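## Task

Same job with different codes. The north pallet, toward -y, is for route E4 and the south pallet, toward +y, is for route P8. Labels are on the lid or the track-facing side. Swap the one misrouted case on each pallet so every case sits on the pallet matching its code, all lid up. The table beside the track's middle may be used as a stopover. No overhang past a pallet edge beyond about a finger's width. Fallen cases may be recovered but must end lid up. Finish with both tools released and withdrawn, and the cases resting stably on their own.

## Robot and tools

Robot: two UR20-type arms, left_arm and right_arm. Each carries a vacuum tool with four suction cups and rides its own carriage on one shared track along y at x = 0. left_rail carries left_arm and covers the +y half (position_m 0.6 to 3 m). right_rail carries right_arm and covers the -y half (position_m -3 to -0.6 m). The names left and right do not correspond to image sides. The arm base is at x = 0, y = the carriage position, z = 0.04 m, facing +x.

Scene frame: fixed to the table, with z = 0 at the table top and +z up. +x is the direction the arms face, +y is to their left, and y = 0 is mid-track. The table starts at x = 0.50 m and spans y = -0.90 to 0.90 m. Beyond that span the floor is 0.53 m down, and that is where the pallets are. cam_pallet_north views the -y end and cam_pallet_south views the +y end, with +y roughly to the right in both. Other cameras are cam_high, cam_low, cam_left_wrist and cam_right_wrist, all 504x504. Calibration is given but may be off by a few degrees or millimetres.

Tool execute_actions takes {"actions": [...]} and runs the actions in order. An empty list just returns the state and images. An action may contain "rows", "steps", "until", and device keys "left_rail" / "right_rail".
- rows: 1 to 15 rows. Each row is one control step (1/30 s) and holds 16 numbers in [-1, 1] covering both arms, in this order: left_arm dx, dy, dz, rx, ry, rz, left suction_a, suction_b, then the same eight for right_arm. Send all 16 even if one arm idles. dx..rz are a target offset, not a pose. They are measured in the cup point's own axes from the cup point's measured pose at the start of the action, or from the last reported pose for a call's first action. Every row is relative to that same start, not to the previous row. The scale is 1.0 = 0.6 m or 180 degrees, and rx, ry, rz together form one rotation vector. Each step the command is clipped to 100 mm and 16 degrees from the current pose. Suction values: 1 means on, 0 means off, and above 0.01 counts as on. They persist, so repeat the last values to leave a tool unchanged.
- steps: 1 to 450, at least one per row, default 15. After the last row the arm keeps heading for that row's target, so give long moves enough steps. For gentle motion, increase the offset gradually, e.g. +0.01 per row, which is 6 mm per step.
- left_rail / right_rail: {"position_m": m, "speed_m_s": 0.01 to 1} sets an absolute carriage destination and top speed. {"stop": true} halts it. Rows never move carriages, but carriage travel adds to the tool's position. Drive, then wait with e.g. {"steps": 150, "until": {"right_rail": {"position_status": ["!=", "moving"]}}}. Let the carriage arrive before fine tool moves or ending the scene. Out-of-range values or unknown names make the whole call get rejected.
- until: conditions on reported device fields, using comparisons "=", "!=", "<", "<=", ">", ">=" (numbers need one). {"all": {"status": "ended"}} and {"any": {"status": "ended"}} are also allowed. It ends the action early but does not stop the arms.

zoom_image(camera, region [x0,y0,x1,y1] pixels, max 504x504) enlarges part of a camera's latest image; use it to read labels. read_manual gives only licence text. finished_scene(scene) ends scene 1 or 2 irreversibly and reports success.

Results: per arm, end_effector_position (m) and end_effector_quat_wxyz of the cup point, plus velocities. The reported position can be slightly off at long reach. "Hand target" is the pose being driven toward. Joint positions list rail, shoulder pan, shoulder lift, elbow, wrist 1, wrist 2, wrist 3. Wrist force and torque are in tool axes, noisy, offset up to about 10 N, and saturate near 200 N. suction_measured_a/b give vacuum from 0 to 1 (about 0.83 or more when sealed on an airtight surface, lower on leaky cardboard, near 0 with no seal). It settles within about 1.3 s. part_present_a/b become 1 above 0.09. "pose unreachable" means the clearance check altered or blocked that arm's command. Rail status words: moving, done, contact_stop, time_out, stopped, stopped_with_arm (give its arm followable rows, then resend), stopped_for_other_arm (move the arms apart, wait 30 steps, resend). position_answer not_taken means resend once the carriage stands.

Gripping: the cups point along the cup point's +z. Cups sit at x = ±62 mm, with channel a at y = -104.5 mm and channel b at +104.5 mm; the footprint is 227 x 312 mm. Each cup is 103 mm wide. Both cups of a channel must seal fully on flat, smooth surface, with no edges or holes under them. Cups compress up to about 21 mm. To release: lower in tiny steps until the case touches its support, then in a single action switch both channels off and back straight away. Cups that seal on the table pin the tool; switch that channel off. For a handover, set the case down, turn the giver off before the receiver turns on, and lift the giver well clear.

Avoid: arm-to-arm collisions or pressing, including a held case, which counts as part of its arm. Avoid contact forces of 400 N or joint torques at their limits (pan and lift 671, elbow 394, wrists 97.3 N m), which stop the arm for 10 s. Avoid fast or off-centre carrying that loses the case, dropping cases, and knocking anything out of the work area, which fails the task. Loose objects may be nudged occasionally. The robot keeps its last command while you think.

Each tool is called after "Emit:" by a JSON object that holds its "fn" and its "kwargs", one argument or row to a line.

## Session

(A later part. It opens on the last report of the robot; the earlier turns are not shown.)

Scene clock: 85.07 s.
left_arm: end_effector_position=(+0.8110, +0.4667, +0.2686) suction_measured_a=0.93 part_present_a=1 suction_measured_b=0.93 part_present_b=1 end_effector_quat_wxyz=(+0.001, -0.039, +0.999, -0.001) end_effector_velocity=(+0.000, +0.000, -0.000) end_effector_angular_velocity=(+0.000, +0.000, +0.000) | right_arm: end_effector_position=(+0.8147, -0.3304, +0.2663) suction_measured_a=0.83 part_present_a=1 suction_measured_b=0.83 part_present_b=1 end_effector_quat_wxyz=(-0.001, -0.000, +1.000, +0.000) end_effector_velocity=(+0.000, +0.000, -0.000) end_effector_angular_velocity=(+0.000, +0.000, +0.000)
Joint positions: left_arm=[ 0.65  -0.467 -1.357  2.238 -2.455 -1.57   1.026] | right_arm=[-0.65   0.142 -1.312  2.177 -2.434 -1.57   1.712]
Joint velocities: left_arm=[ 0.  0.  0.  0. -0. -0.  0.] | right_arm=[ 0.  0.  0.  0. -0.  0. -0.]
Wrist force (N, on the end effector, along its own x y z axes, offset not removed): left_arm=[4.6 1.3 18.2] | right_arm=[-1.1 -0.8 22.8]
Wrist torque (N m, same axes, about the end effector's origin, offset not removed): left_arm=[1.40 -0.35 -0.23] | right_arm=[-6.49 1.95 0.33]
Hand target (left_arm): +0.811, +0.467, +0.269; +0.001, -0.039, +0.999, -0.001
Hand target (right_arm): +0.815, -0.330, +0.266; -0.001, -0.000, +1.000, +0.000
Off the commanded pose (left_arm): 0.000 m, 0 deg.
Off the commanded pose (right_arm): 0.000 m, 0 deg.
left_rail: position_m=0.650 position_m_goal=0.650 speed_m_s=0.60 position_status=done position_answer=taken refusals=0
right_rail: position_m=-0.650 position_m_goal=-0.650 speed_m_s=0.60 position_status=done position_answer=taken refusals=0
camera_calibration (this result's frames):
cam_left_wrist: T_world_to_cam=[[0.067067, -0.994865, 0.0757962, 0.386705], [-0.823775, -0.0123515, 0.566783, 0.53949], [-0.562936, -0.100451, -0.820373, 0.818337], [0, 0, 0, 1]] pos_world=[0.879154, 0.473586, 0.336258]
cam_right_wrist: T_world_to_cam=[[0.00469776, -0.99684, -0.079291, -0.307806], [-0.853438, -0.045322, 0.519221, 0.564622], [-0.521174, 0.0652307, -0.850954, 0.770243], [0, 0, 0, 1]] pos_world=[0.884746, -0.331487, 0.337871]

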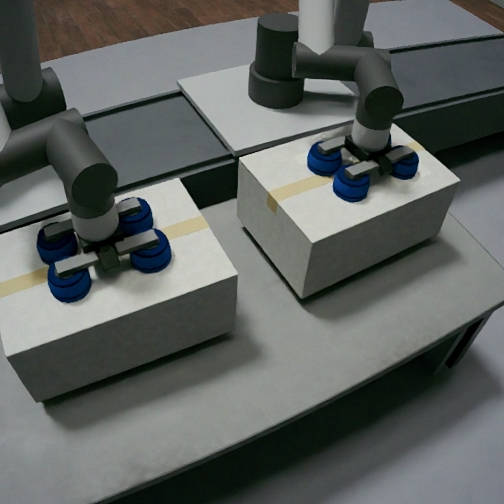

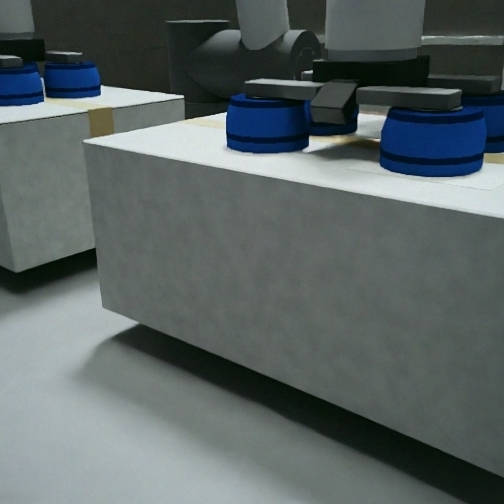

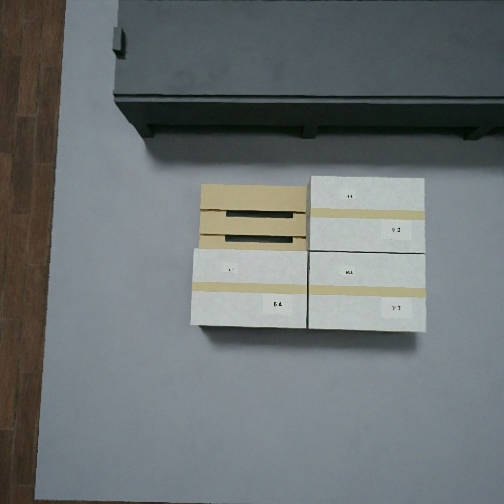

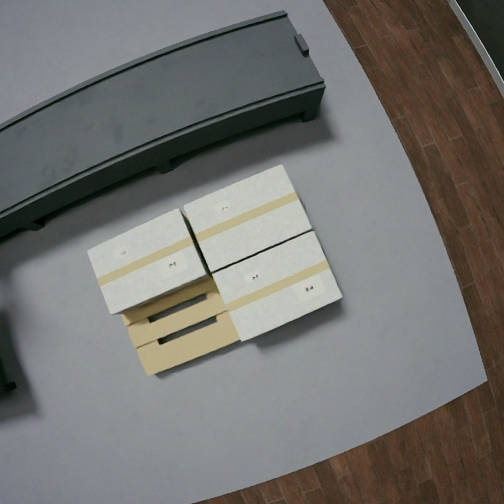

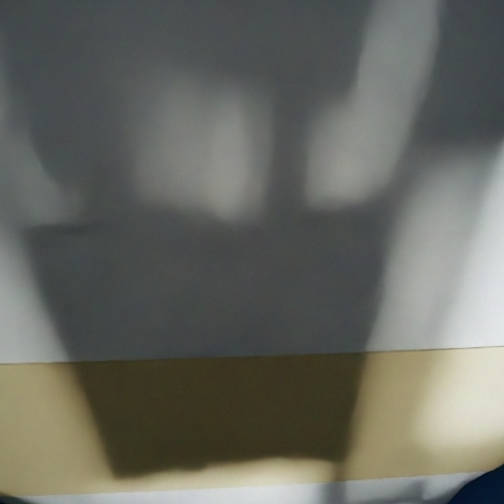

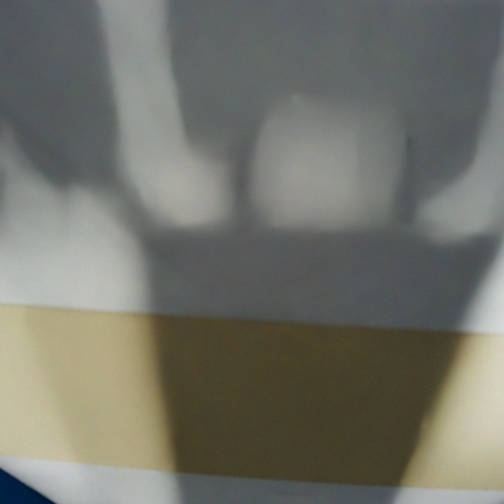

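Emit:
{"fn": "execute_actions", "kwargs": {
  "actions": [
    {"rows":[[0,0,0.047,0,0,0,1,1,0,0,0.045,0,0,0,1,1]],"steps":25},
    {"rows":[[0,0,-0.3,0,0,0,0,0,0,0,-0.3,0,0,0,0,0]],"steps":40},
    {"right_rail":{"position_m":-1.8,"speed_m_s":1},"rows":[[0,0,0,0,0,0.025,0,0,0,0,0,0,0,0,0,0]],"steps":90,"until":{"all":{"status":"ended"}}},
    {"steps":30},
    {"rows":[[-0.007,-0.66,0,0,0,0,0,0,0,0,0,0,0,0,0,0]],"steps":60},
    {"rows":[[0,-0.667,0,0,0,0,0,0,0,0,0,0,0,0,0,0]],"steps":60},
    {"rows":[[0,0,0.3,0,0,0,0,0,0,0,0,0,0,0,0,0],[0,0,0.305,0,0,0,0,0,0,0,0,0,0,0,0,0]],"steps":45},
    {"rows":[[0,0,0,0,0,0,1,1,0,0,0,0,0,0,0,0]],"steps":40}
  ]
}}

Scene clock: 107.23 s.
left_arm: end_effector_position=(+0.8142, -0.3296, +0.2385) suction_measured_a=0.93 part_present_a=1 suction_measured_b=0.93 part_present_b=1 end_effector_quat_wxyz=(+0.001, +0.000, +1.000, -0.001) end_effector_velocity=(-0.000, -0.000, +0.000) end_effector_angular_velocity=(-0.000, -0.000, -0.000) | right_arm: end_effector_position=(+0.8148, -1.4802, +0.4193) suction_measured_a=0.00 part_present_a=0 suction_measured_b=0.00 part_present_b=0 end_effector_quat_wxyz=(-0.001, -0.000, +1.000, +0.000) end_effector_velocity=(+0.000, -0.000, -0.000) end_effector_angular_velocity=(+0.000, +0.000, +0.000)
Joint positions: left_arm=[ 0.65  -1.036 -0.928  1.576 -2.221 -1.569  0.535] | right_arm=[-1.8    0.142 -1.454  2.075 -2.19  -1.57   1.712]
Joint velocities: left_arm=[ 0. -0. -0. -0.  0. -0. -0.] | right_arm=[ 0. -0.  0.  0. -0.  0. -0.]
Wrist force (N, on the end effector, along its own x y z axes, offset not removed): left_arm=[6.1 1.3 27.7] | right_arm=[-2.4 2.2 -2.3]
Wrist torque (N m, same axes, about the end effector's origin, offset not removed): left_arm=[-6.60 2.12 -0.14] | right_arm=[0.26 0.48 0.06]
Hand target (left_arm): +0.814, -0.330, +0.238; +0.001, +0.000, +1.000, -0.001
Hand target (right_arm): +0.815, -1.480, +0.419; -0.001, -0.000, +1.000, +0.000
Off the commanded pose (left_arm): 0.000 m, 0 deg.
Off the commanded pose (right_arm): 0.000 m, 0 deg.
left_rail: position_m=0.650 position_m_goal=0.650 speed_m_s=0.60 position_status=done position_answer=taken refusals=0
right_rail: position_m=-1.800 position_m_goal=-1.800 speed_m_s=1.00 position_status=done position_answer=taken refusals=0
camera_calibration (this result's frames):
cam_left_wrist: T_world_to_cam=[[-0.0111643, -0.997062, 0.0757872, -0.340511], [-0.82206, 0.0523022, 0.566993, 0.56928], [-0.569291, -0.0559716, -0.820229, 0.735306], [0, 0, 0, 1]] pos_world=[0.882784, -0.328129, 0.306148]
cam_right_wrist: T_world_to_cam=[[0.00469822, -0.996835, -0.0793575, -1.4418], [-0.853436, -0.0453573, 0.519221, 0.433155], [-0.521177, 0.0652871, -0.850948, 0.975628], [0, 0, 0, 1]] pos_world=[0.884919, -1.48128, 0.490888]

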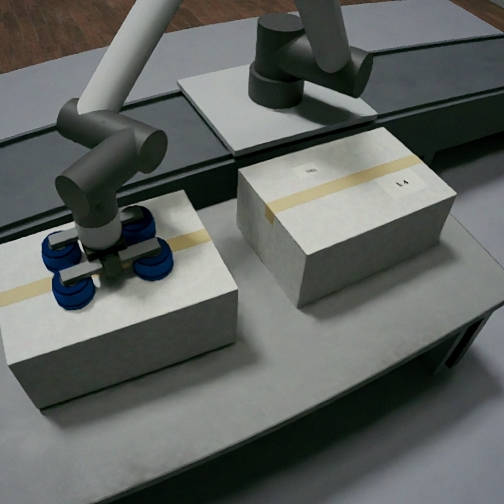

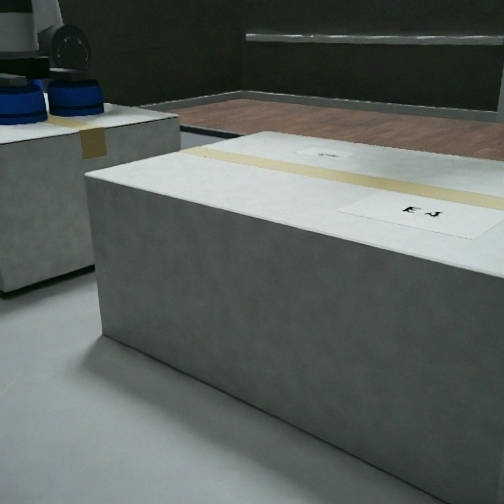

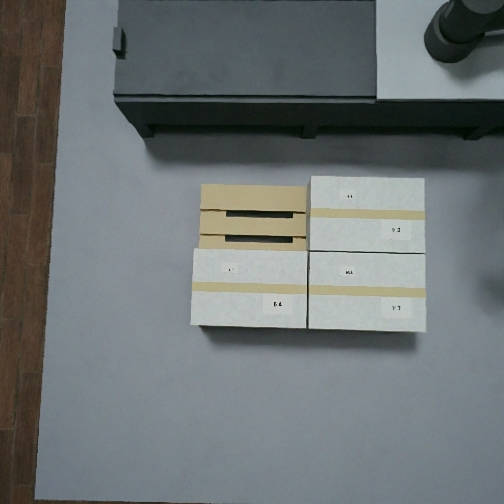

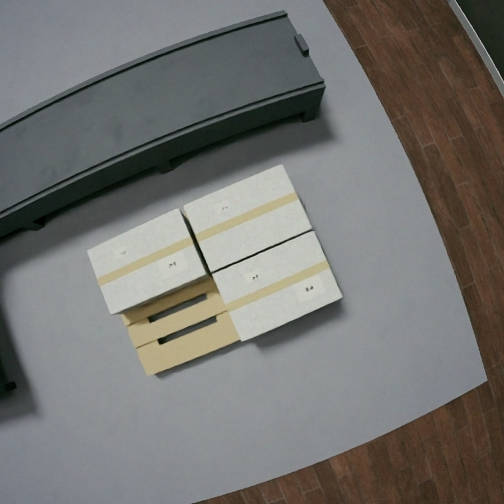

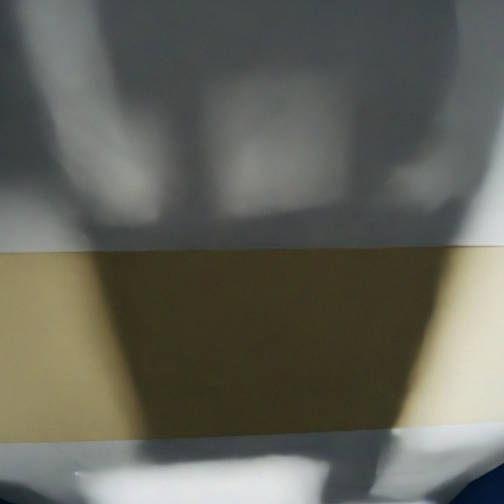

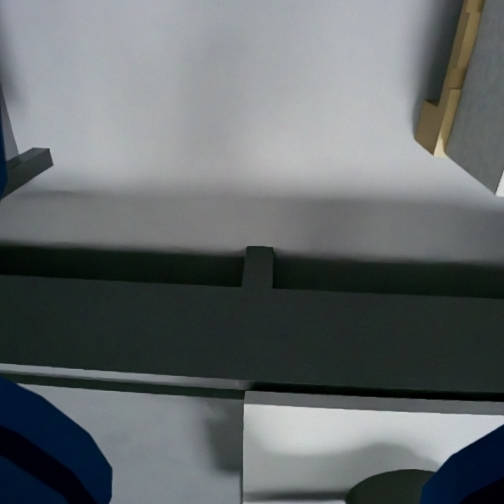

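Emit:
{"fn": "execute_actions", "kwargs": {
  "actions": [
    {"rows":[[0,0,-0.03,0,0,0,1,1,0,0,0,0,0,0,0,0],[0,0,-0.1,0,0,0,1,1,0,0,0,0,0,0,0,0],[0,0,-0.3,0,0,0,1,1,0,0,0,0,0,0,0,0],[0,0,-0.62,0,0,0,1,1,0,0,-0.15,0,0,0,0,0]],"steps":70},
    {"left_rail":{"position_m":2.24},"rows":[[0,0.3,0,0,0,0,1,1,0,0,0,0,0,0,0,0],[0,0.85,0,0,0,0,1,1,0,0,0,0,0,0,0,0]],"steps":200,"until":{"left_rail":{"position_status":["!=","moving"]}}},
    {"right_rail":{"position_m":-0.6},"rows":[[-0.3,0.4,0.2,0,0,0,1,1,0,0,0,0,0,0,0,0],[-0.69,0.733,0.3,0,0,-0.025,1,1,0,0,0,0,0,0,0,0]],"steps":90},
    {"rows":[[0,0,0,0,0,0,1,1,0.007,0.65,0,0,0,0,0,0]],"steps":60},
    {"rows":[[0,0,0,0,0,0,1,1,0,0.595,0,0,0,-0.025,0,0]],"steps":60}
  ]
}}

Scene clock: 129.40 s.
left_arm: end_effector_position=(+1.2285, +2.2105, +0.4312) suction_measured_a=0.93 part_present_a=1 suction_measured_b=0.93 part_present_b=1 end_effector_quat_wxyz=(+0.002, -0.039, +0.999, -0.001) end_effector_velocity=(-0.000, -0.000, +0.000) end_effector_angular_velocity=(-0.000, -0.000, -0.000) | right_arm: end_effector_position=(+0.8094, +0.4665, +0.5089) suction_measured_a=0.00 part_present_a=0 suction_measured_b=0.00 part_present_b=0 end_effector_quat_wxyz=(-0.001, -0.040, +0.999, -0.000) end_effector_velocity=(+0.000, +0.000, -0.000) end_effector_angular_velocity=(-0.000, +0.000, +0.000)
Joint positions: left_arm=[ 2.24  -0.188 -1.09   1.548 -2.032 -1.571  1.304] | right_arm=[-0.6    0.771 -1.     1.284 -1.853 -1.57   2.262]
Joint velocities: left_arm=[ 0. -0. -0.  0. -0. -0.  0.] | right_arm=[ 0.  0.  0. -0.  0. -0.  0.]
Wrist force (N, on the end effector, along its own x y z axes, offset not removed): left_arm=[1.1 -0.5 25.7] | right_arm=[-3.1 1.2 -1.0]
Wrist torque (N m, same axes, about the end effector's origin, offset not removed): left_arm=[-6.94 2.72 -0.19] | right_arm=[0.25 0.72 0.22]
Hand target (left_arm): +1.229, +2.211, +0.431; +0.002, -0.039, +0.999, -0.001
Hand target (right_arm): +0.809, +0.467, +0.509; -0.001, -0.040, +0.999, -0.000
Off the commanded pose (left_arm): 0.000 m, 0 deg.
Off the commanded pose (right_arm): 0.000 m, 0 deg.
left_rail: position_m=2.240 position_m_goal=2.240 speed_m_s=0.60 position_status=done position_answer=taken refusals=0
right_rail: position_m=-0.600 position_m_goal=-0.600 speed_m_s=1.00 position_status=done position_answer=taken refusals=0
camera_calibration (this result's frames):
cam_left_wrist: T_world_to_cam=[[0.0672584, -0.994865, 0.0756263, 2.08103], [-0.823943, -0.0126372, 0.566532, 0.813779], [-0.562668, -0.100416, -0.820562, 1.36161], [0, 0, 0, 1]] pos_world=[1.29667, 2.21736, 0.49887]
cam_right_wrist: T_world_to_cam=[[0.0828766, -0.993496, -0.0780889, 0.440447], [-0.847291, -0.111497, 0.519294, 0.496134], [-0.524623, 0.0231267, -0.851021, 0.944408], [0, 0, 0, 1]] pos_world=[0.879325, 0.471058, 0.580465]

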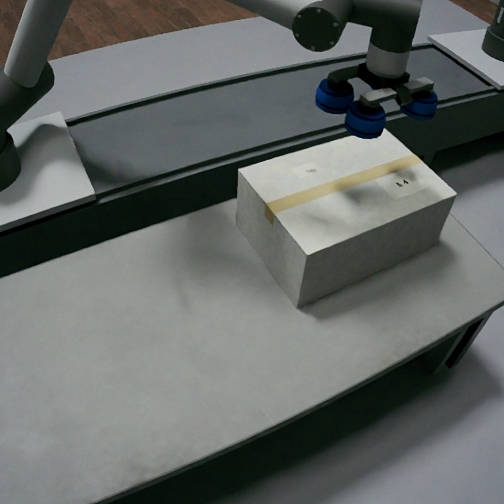

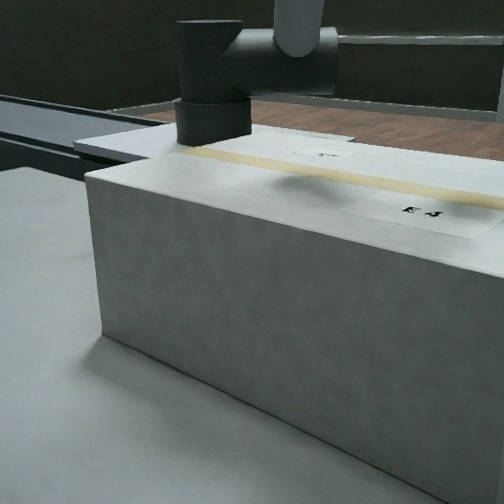

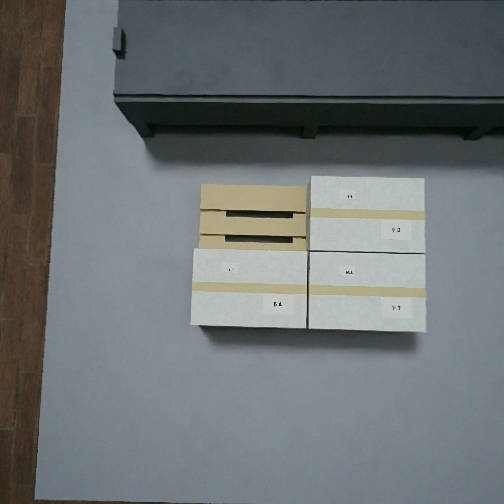

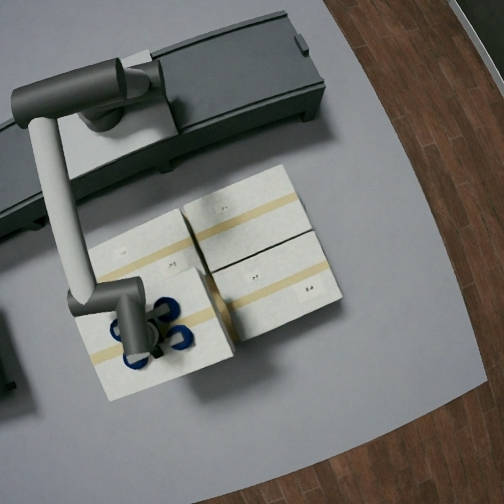

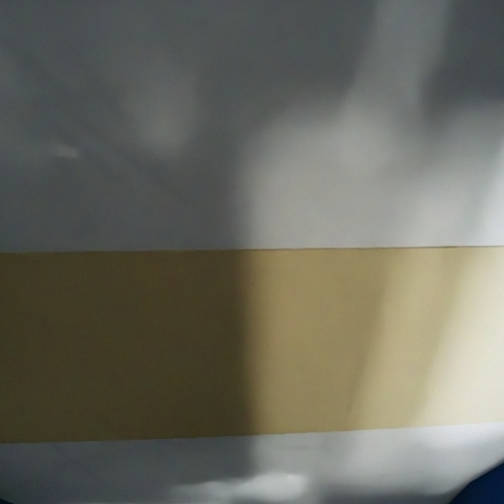

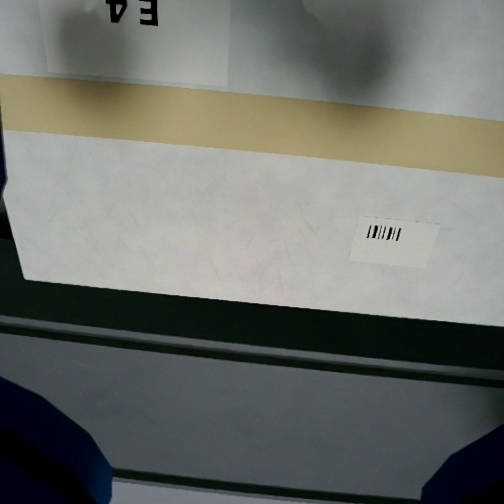

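Emit:
{"fn": "execute_actions", "kwargs": {
  "actions": [
    {"rows":[[0,-0.015,0.3,0,0,-0.004,1,1,0,0,0.4,0,0,0,0,0],[0,-0.015,0.58,0,0,-0.004,1,1,0,0,0.452,0,0,0,0,0]],"steps":60},
    {"rows":[[0,0,0,0,0,0,1,1,0,0,0,0,0,0,1,1]],"steps":40},
    {"rows":[[0,0,0,0,0,0,1,1,0,0,-0.03,0,0,0,1,1],[0,0,0,0,0,0,1,1,0,0,-0.1,0,0,0,1,1],[0,0,0,0,0,0,1,1,0,0,-0.35,0,0,0,1,1]],"steps":50},
    {"right_rail":{"position_m":-2.75,"speed_m_s":0.6},"rows":[[0,0,0,0,0,0,1,1,0,-0.4,0,0,0,0,1,1],[0,0,0,0,0,0,1,1,0,-0.9,0,0,0,0,1,1]],"steps":200,"until":{"all":{"status":"ended"}}},
    {"rows":[[0,0,0,0,0,0,1,1,0,-0.4,0.2,0,0,0.017,1,1],[0,0,0,0,0,0,1,1,0,-0.88,0.45,0,0,0.017,1,1]],"steps":70}
  ]
}}

Scene clock: 150.97 s.
left_arm: end_effector_position=(+1.2307, +2.2012, +0.0830) suction_measured_a=0.93 part_present_a=1 suction_measured_b=0.93 part_present_b=1 end_effector_quat_wxyz=(+0.002, -0.046, +0.999, -0.001) end_effector_velocity=(-0.000, +0.000, -0.000) end_effector_angular_velocity=(+0.000, +0.000, -0.000) | right_arm: end_effector_position=(+0.8948, -2.7477, +0.1782) suction_measured_a=0.83 part_present_a=1 suction_measured_b=0.83 part_present_b=1 end_effector_quat_wxyz=(-0.001, -0.013, +1.000, +0.001) end_effector_velocity=(+0.000, -0.000, -0.000) end_effector_angular_velocity=(+0.000, +0.000, -0.000)
Joint positions: left_arm=[ 2.24  -0.195 -0.841  1.693 -2.426 -1.571  1.284] | right_arm=[-2.75  -0.224 -1.195  2.19  -2.564 -1.57   1.32 ]
Joint velocities: left_arm=[ 0. -0.  0. -0. -0.  0.  0.] | right_arm=[ 0. -0.  0. -0. -0.  0. -0.]
Wrist force (N, on the end effector, along its own x y z axes, offset not removed): left_arm=[1.7 4.2 28.9] | right_arm=[-3.2 0.5 19.5]
Wrist torque (N m, same axes, about the end effector's origin, offset not removed): left_arm=[-6.14 2.48 -0.23] | right_arm=[1.75 0.84 0.18]
Hand target (left_arm): +1.231, +2.201, +0.083; +0.002, -0.046, +0.999, -0.001
Hand target (right_arm): +0.895, -2.748, +0.178; -0.001, -0.013, +1.000, +0.001
Off the commanded pose (left_arm): 0.000 m, 0 deg.
Off the commanded pose (right_arm): 0.001 m, 0 deg.
left_rail: position_m=2.240 position_m_goal=2.240 speed_m_s=0.60 position_status=done position_answer=taken refusals=0
right_rail: position_m=-2.750 position_m_goal=-2.750 speed_m_s=0.60 position_status=done position_answer=taken refusals=0
camera_calibration (this result's frames):
cam_left_wrist: T_world_to_cam=[[0.0797536, -0.993938, 0.0756709, 2.08059], [-0.823714, -0.0229627, 0.566541, 1.0352], [-0.561369, -0.107515, -0.820552, 1.09024], [0, 0, 0, 1]] pos_world=[1.2988, 2.20896, 0.150673]
cam_right_wrist: T_world_to_cam=[[0.0296257, -0.996347, -0.0800897, -2.74556], [-0.852285, -0.0670421, 0.518764, 0.508539], [-0.522238, 0.0528905, -0.851158, 0.861784], [0, 0, 0, 1]] pos_world=[0.964816, -2.74702, 0.249812]

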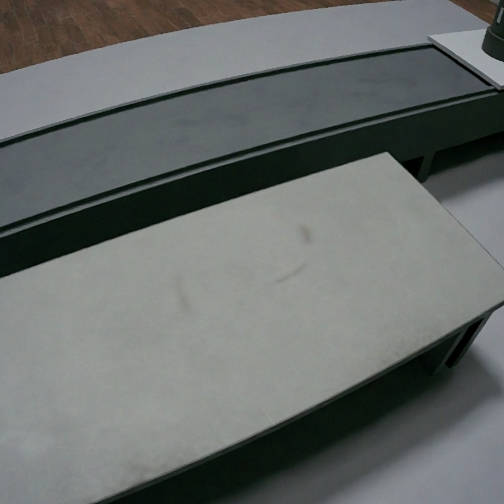

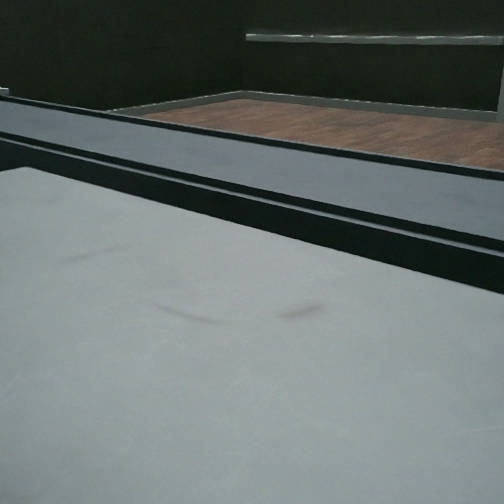

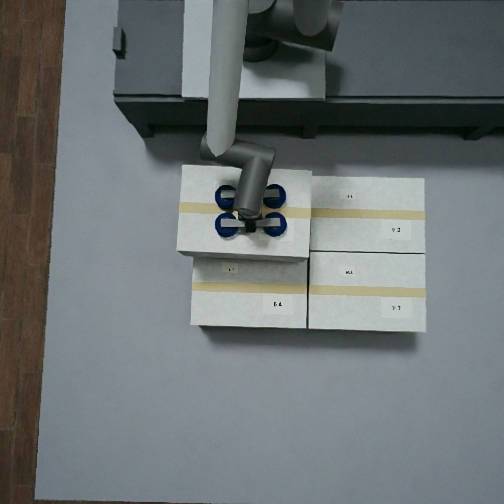

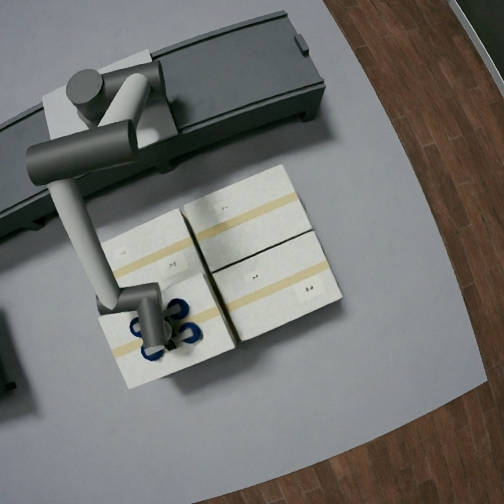

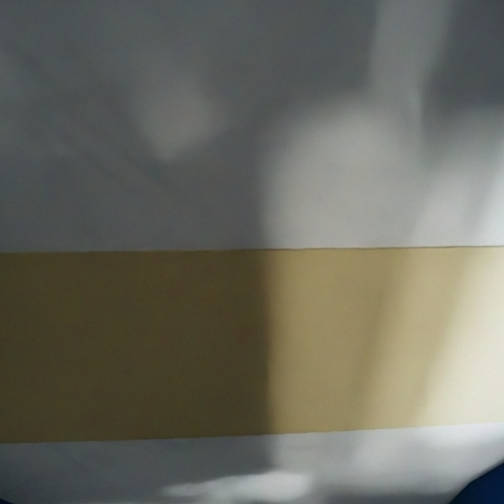

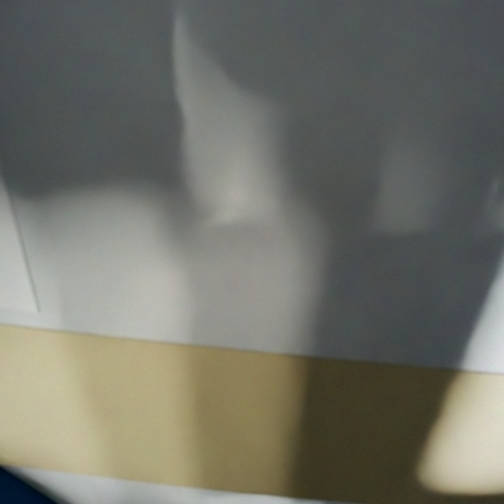

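Emit:
{"fn": "execute_actions", "kwargs": {
  "actions": [
    {"rows":[[0,0,0,0,0,0,1,1,0.105,-0.012,0,0,0,0.01,1,1]],"steps":30},
    {"rows":[[0,0,0.08,0,0,0,1,1,0,0,0.2,0,0,0,1,1]],"steps":40}
  ]
}}

Emit:
{"fn": "zoom_image", "kwargs": {
  "camera": "cam_pallet_north",
  "region": [150, 130, 450, 340]
}}

Emit:
{"fn": "zoom_image", "kwargs": {
  "camera": "cam_pallet_south",
  "region": [70, 180, 350, 410]
}}

Scene clock: 170.07 s.
left_arm: end_effector_position=(+1.2309, +2.2012, +0.0349) suction_measured_a=0.93 part_present_a=1 suction_measured_b=0.93 part_present_b=1 end_effector_quat_wxyz=(+0.002, -0.046, +0.999, -0.001) end_effector_velocity=(-0.000, +0.000, -0.000) end_effector_angular_velocity=(+0.000, +0.000, -0.000) | right_arm: end_effector_position=(+0.8337, -2.7548, +0.0735) suction_measured_a=0.83 part_present_a=1 suction_measured_b=0.83 part_present_b=1 end_effector_quat_wxyz=(+0.004, +0.002, +1.000, +0.004) end_effector_velocity=(+0.000, +0.000, -0.000) end_effector_angular_velocity=(-0.000, +0.000, -0.000)
Joint positions: left_arm=[ 2.24  -0.195 -0.798  1.698 -2.474 -1.571  1.284] | right_arm=[-2.75  -0.253 -1.098  2.312 -2.791 -1.561  1.321]
Joint velocities: left_arm=[ 0. -0.  0.  0.  0.  0.  0.] | right_arm=[ 0.  0.  0. -0. -0. -0.  0.]
Wrist force (N, on the end effector, along its own x y z axes, offset not removed): left_arm=[3.9 2.4 25.4] | right_arm=[25.1 2.6 -62.1]
Wrist torque (N m, same axes, about the end effector's origin, offset not removed): left_arm=[-6.43 2.29 -0.12] | right_arm=[-7.15 -8.89 -3.44]
Hand target (left_arm): +1.231, +2.201, +0.035; +0.002, -0.045, +0.999, -0.001
Hand target (right_arm): +0.834, -2.755, +0.073; +0.004, +0.002, +1.000, +0.004
Off the commanded pose (left_arm): 0.000 m, 0 deg.
Off the commanded pose (right_arm): 0.015 m, 1 deg.
FORCE FAULT: contact force on the right arm reached its limit, and that arm stopped for 10 seconds. The contact can be on any part of that arm, not only on its tool. That arm's remaining commands of this call were not run. That arm holds still and accepts commands again. Move the arm away from the contact; if what it grips holds it there, let go first. Pushing or pulling that hard again can fault the arm again.
left_rail: position_m=2.240 position_m_goal=2.240 speed_m_s=0.60 position_status=done position_answer=taken refusals=0
right_rail: position_m=-2.750 position_m_goal=-2.750 speed_m_s=0.60 position_status=done position_answer=taken refusals=0
camera_calibration (this result's frames):
cam_left_wrist: T_world_to_cam=[[0.0797536, -0.993938, 0.0756708, 2.08417], [-0.823714, -0.0229627, 0.566541, 1.06258], [-0.561369, -0.107515, -0.820552, 1.05093], [0, 0, 0, 1]] pos_world=[1.299, 2.20893, 0.10264]
cam_right_wrist: T_world_to_cam=[[0.00123813, -0.996267, -0.0863114, -2.73491], [-0.859102, -0.0452342, 0.509802, 0.576717], [-0.511803, 0.0735191, -0.855951, 0.789615], [0, 0, 0, 1]] pos_world=[0.902972, -2.75666, 0.145807]

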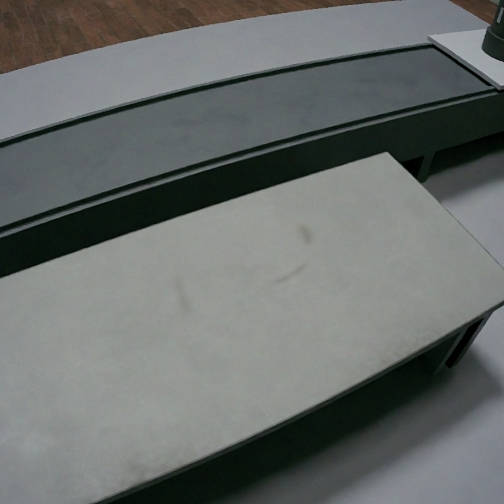

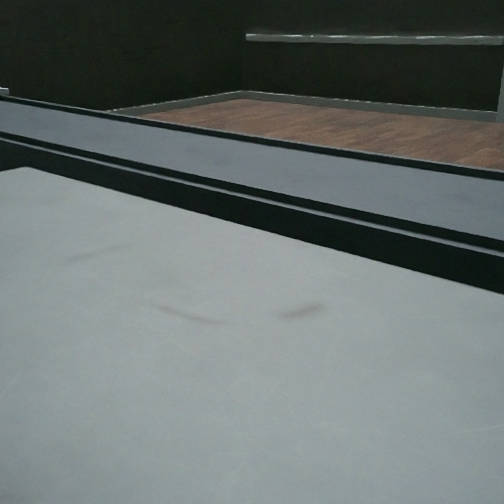

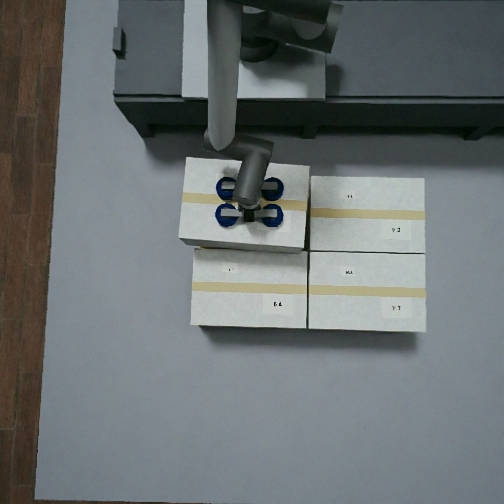

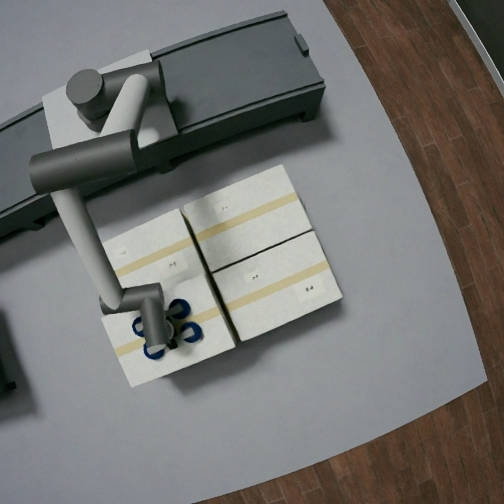

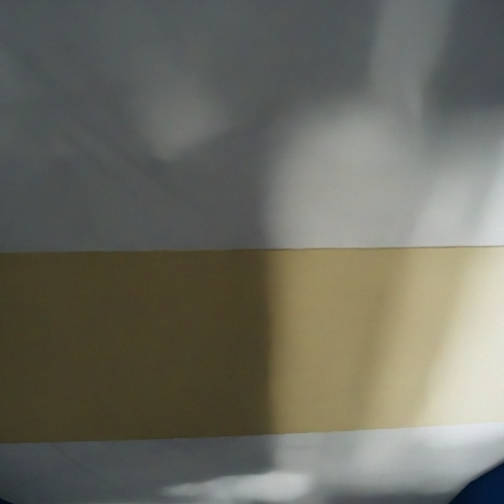

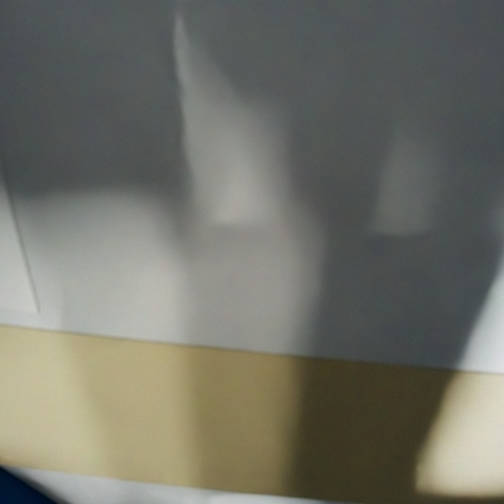

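Region (150, 130, 450, 340) of cam_pallet_north's 504x504 image, scaled by 1.680, with more detail than that image has; it fills the top 353 rows of this view, and the rest is white.

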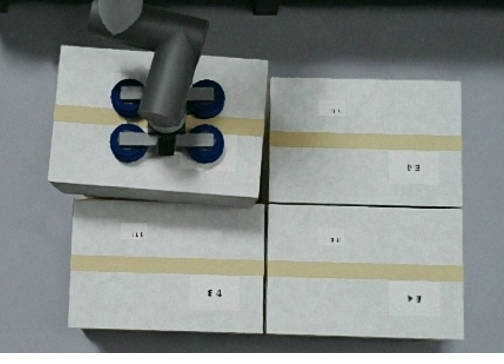

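Region (70, 180, 350, 410) of cam_pallet_south's 504x504 image, scaled by 1.800, with more detail than that image has; it fills the top 414 rows of this view, and the rest is white.

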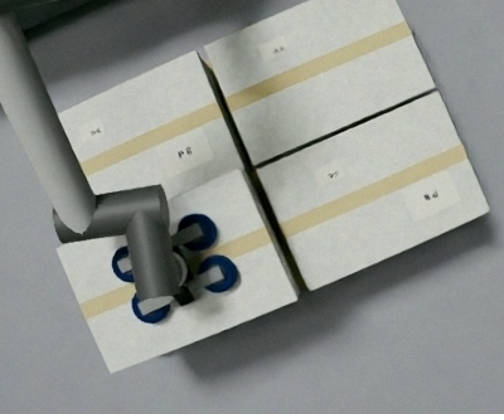

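Emit:
{"fn": "execute_actions", "kwargs": {
  "actions": [
    {"rows":[[0,0,0.03,0,0,0,1,1,0,0,-0.05,0,0,0,1,1]],"steps":20},
    {"rows":[[0,0,0.1,0,0,0,1,1,0.032,0,0,0,0,-0.014,1,1]],"steps":30},
    {"rows":[[0,0,0.1,0,0,0,1,1,0,0,0.1,0,0,0,1,1]],"steps":30}
  ]
}}

Emit:
{"fn": "zoom_image", "kwargs": {
  "camera": "cam_pallet_north",
  "region": [150, 130, 450, 340]
}}

Emit:
{"fn": "zoom_image", "kwargs": {
  "camera": "cam_pallet_south",
  "region": [70, 180, 350, 410]
}}

Scene clock: 179.70 s.
left_arm: end_effector_position=(+1.2315, +2.2010, -0.1029) suction_measured_a=0.93 part_present_a=1 suction_measured_b=0.93 part_present_b=1 end_effector_quat_wxyz=(+0.002, -0.045, +0.999, -0.001) end_effector_velocity=(-0.000, +0.000, -0.000) end_effector_angular_velocity=(+0.000, +0.000, -0.000) | right_arm: end_effector_position=(+0.8147, -2.7545, +0.0431) suction_measured_a=0.83 part_present_a=1 suction_measured_b=0.83 part_present_b=1 end_effector_quat_wxyz=(+0.004, -0.020, +1.000, +0.004) end_effector_velocity=(+0.000, +0.000, -0.000) end_effector_angular_velocity=(+0.000, -0.000, +0.000)
Joint positions: left_arm=[ 2.24  -0.195 -0.665  1.692 -2.601 -1.571  1.284] | right_arm=[-2.75  -0.259 -1.062  2.344 -2.859 -1.561  1.272]
Joint velocities: left_arm=[ 0. -0.  0. -0. -0.  0.  0.] | right_arm=[ 0.     0.     0.001 -0.    -0.     0.     0.   ]
Wrist force (N, on the end effector, along its own x y z axes, offset not removed): left_arm=[2.0 1.3 28.0] | right_arm=[-2.4 0.5 17.4]
Wrist torque (N m, same axes, about the end effector's origin, offset not removed): left_arm=[-6.74 2.57 -0.27] | right_arm=[1.92 0.58 0.25]
Hand target (left_arm): +1.231, +2.201, -0.103; +0.002, -0.045, +0.999, -0.001
Hand target (right_arm): +0.815, -2.755, +0.043; +0.004, -0.020, +1.000, +0.004
Off the commanded pose (left_arm): 0.000 m, 0 deg.
Off the commanded pose (right_arm): 0.000 m, 0 deg.
left_rail: position_m=2.240 position_m_goal=2.240 speed_m_s=0.60 position_status=done position_answer=taken refusals=0
right_rail: position_m=-2.750 position_m_goal=-2.750 speed_m_s=0.60 position_status=done position_answer=taken refusals=0
camera_calibration (this result's frames):
cam_left_wrist: T_world_to_cam=[[0.0797222, -0.993934, 0.0757625, 2.09442], [-0.823743, -0.0228899, 0.566502, 1.14101], [-0.561331, -0.107572, -0.820571, 0.938205], [0, 0, 0, 1]] pos_world=[1.29957, 2.20875, -0.0352003]
cam_right_wrist: T_world_to_cam=[[0.0450446, -0.995282, -0.0859374, -2.77025], [-0.856417, -0.0827619, 0.509609, 0.470399], [-0.514316, 0.0506431, -0.856104, 0.692896], [0, 0, 0, 1]] pos_world=[0.88401, -2.75333, 0.115403]

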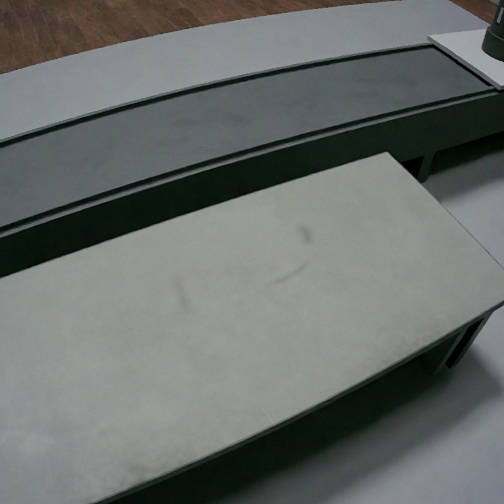

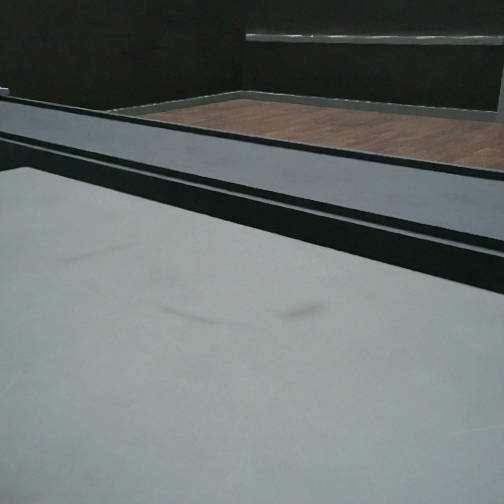

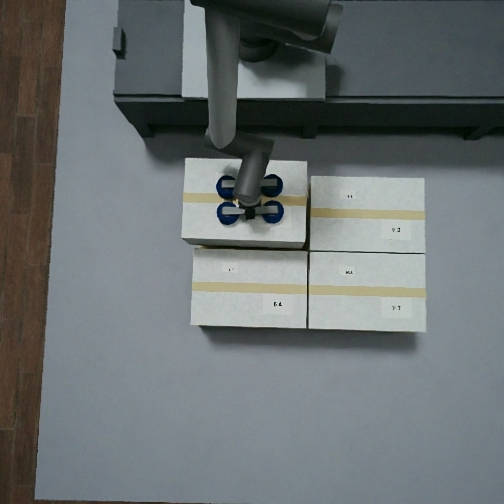

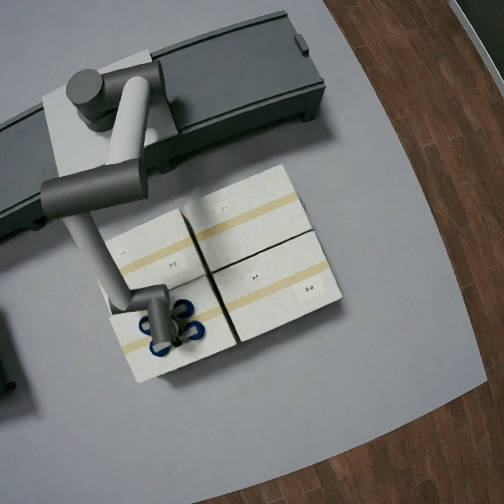

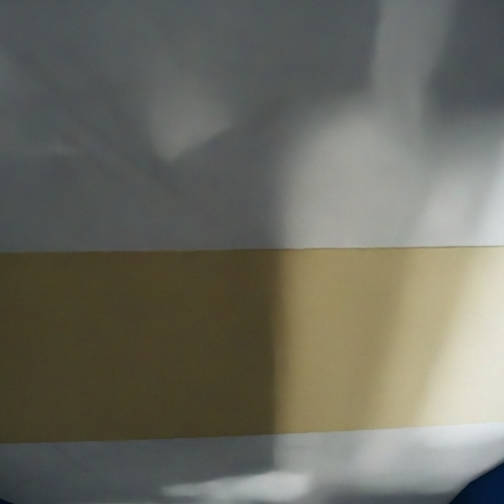

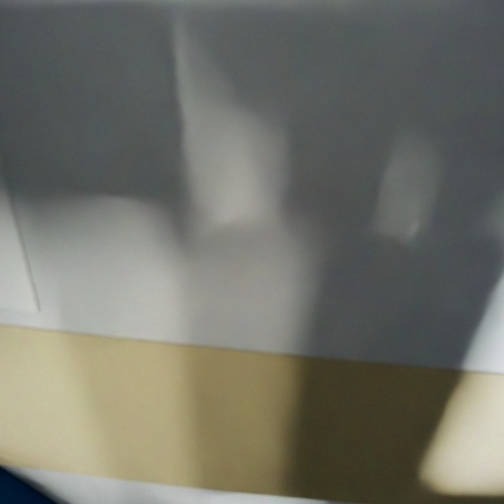

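Region (150, 130, 450, 340) of cam_pallet_north's 504x504 image, scaled by 1.680, with more detail than that image has; it fills the top 353 rows of this view, and the rest is white.

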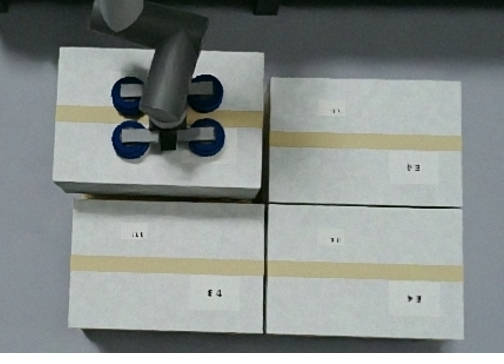

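Region (70, 180, 350, 410) of cam_pallet_south's 504x504 image, scaled by 1.800, with more detail than that image has; it fills the top 414 rows of this view, and the rest is white.

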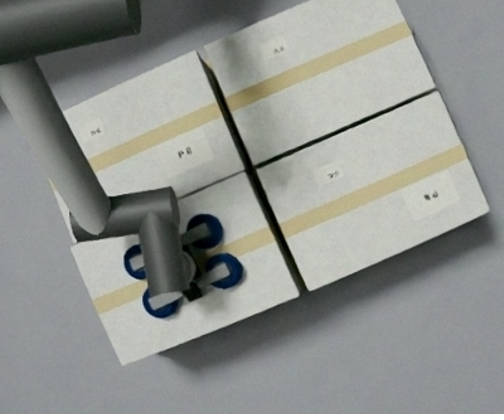

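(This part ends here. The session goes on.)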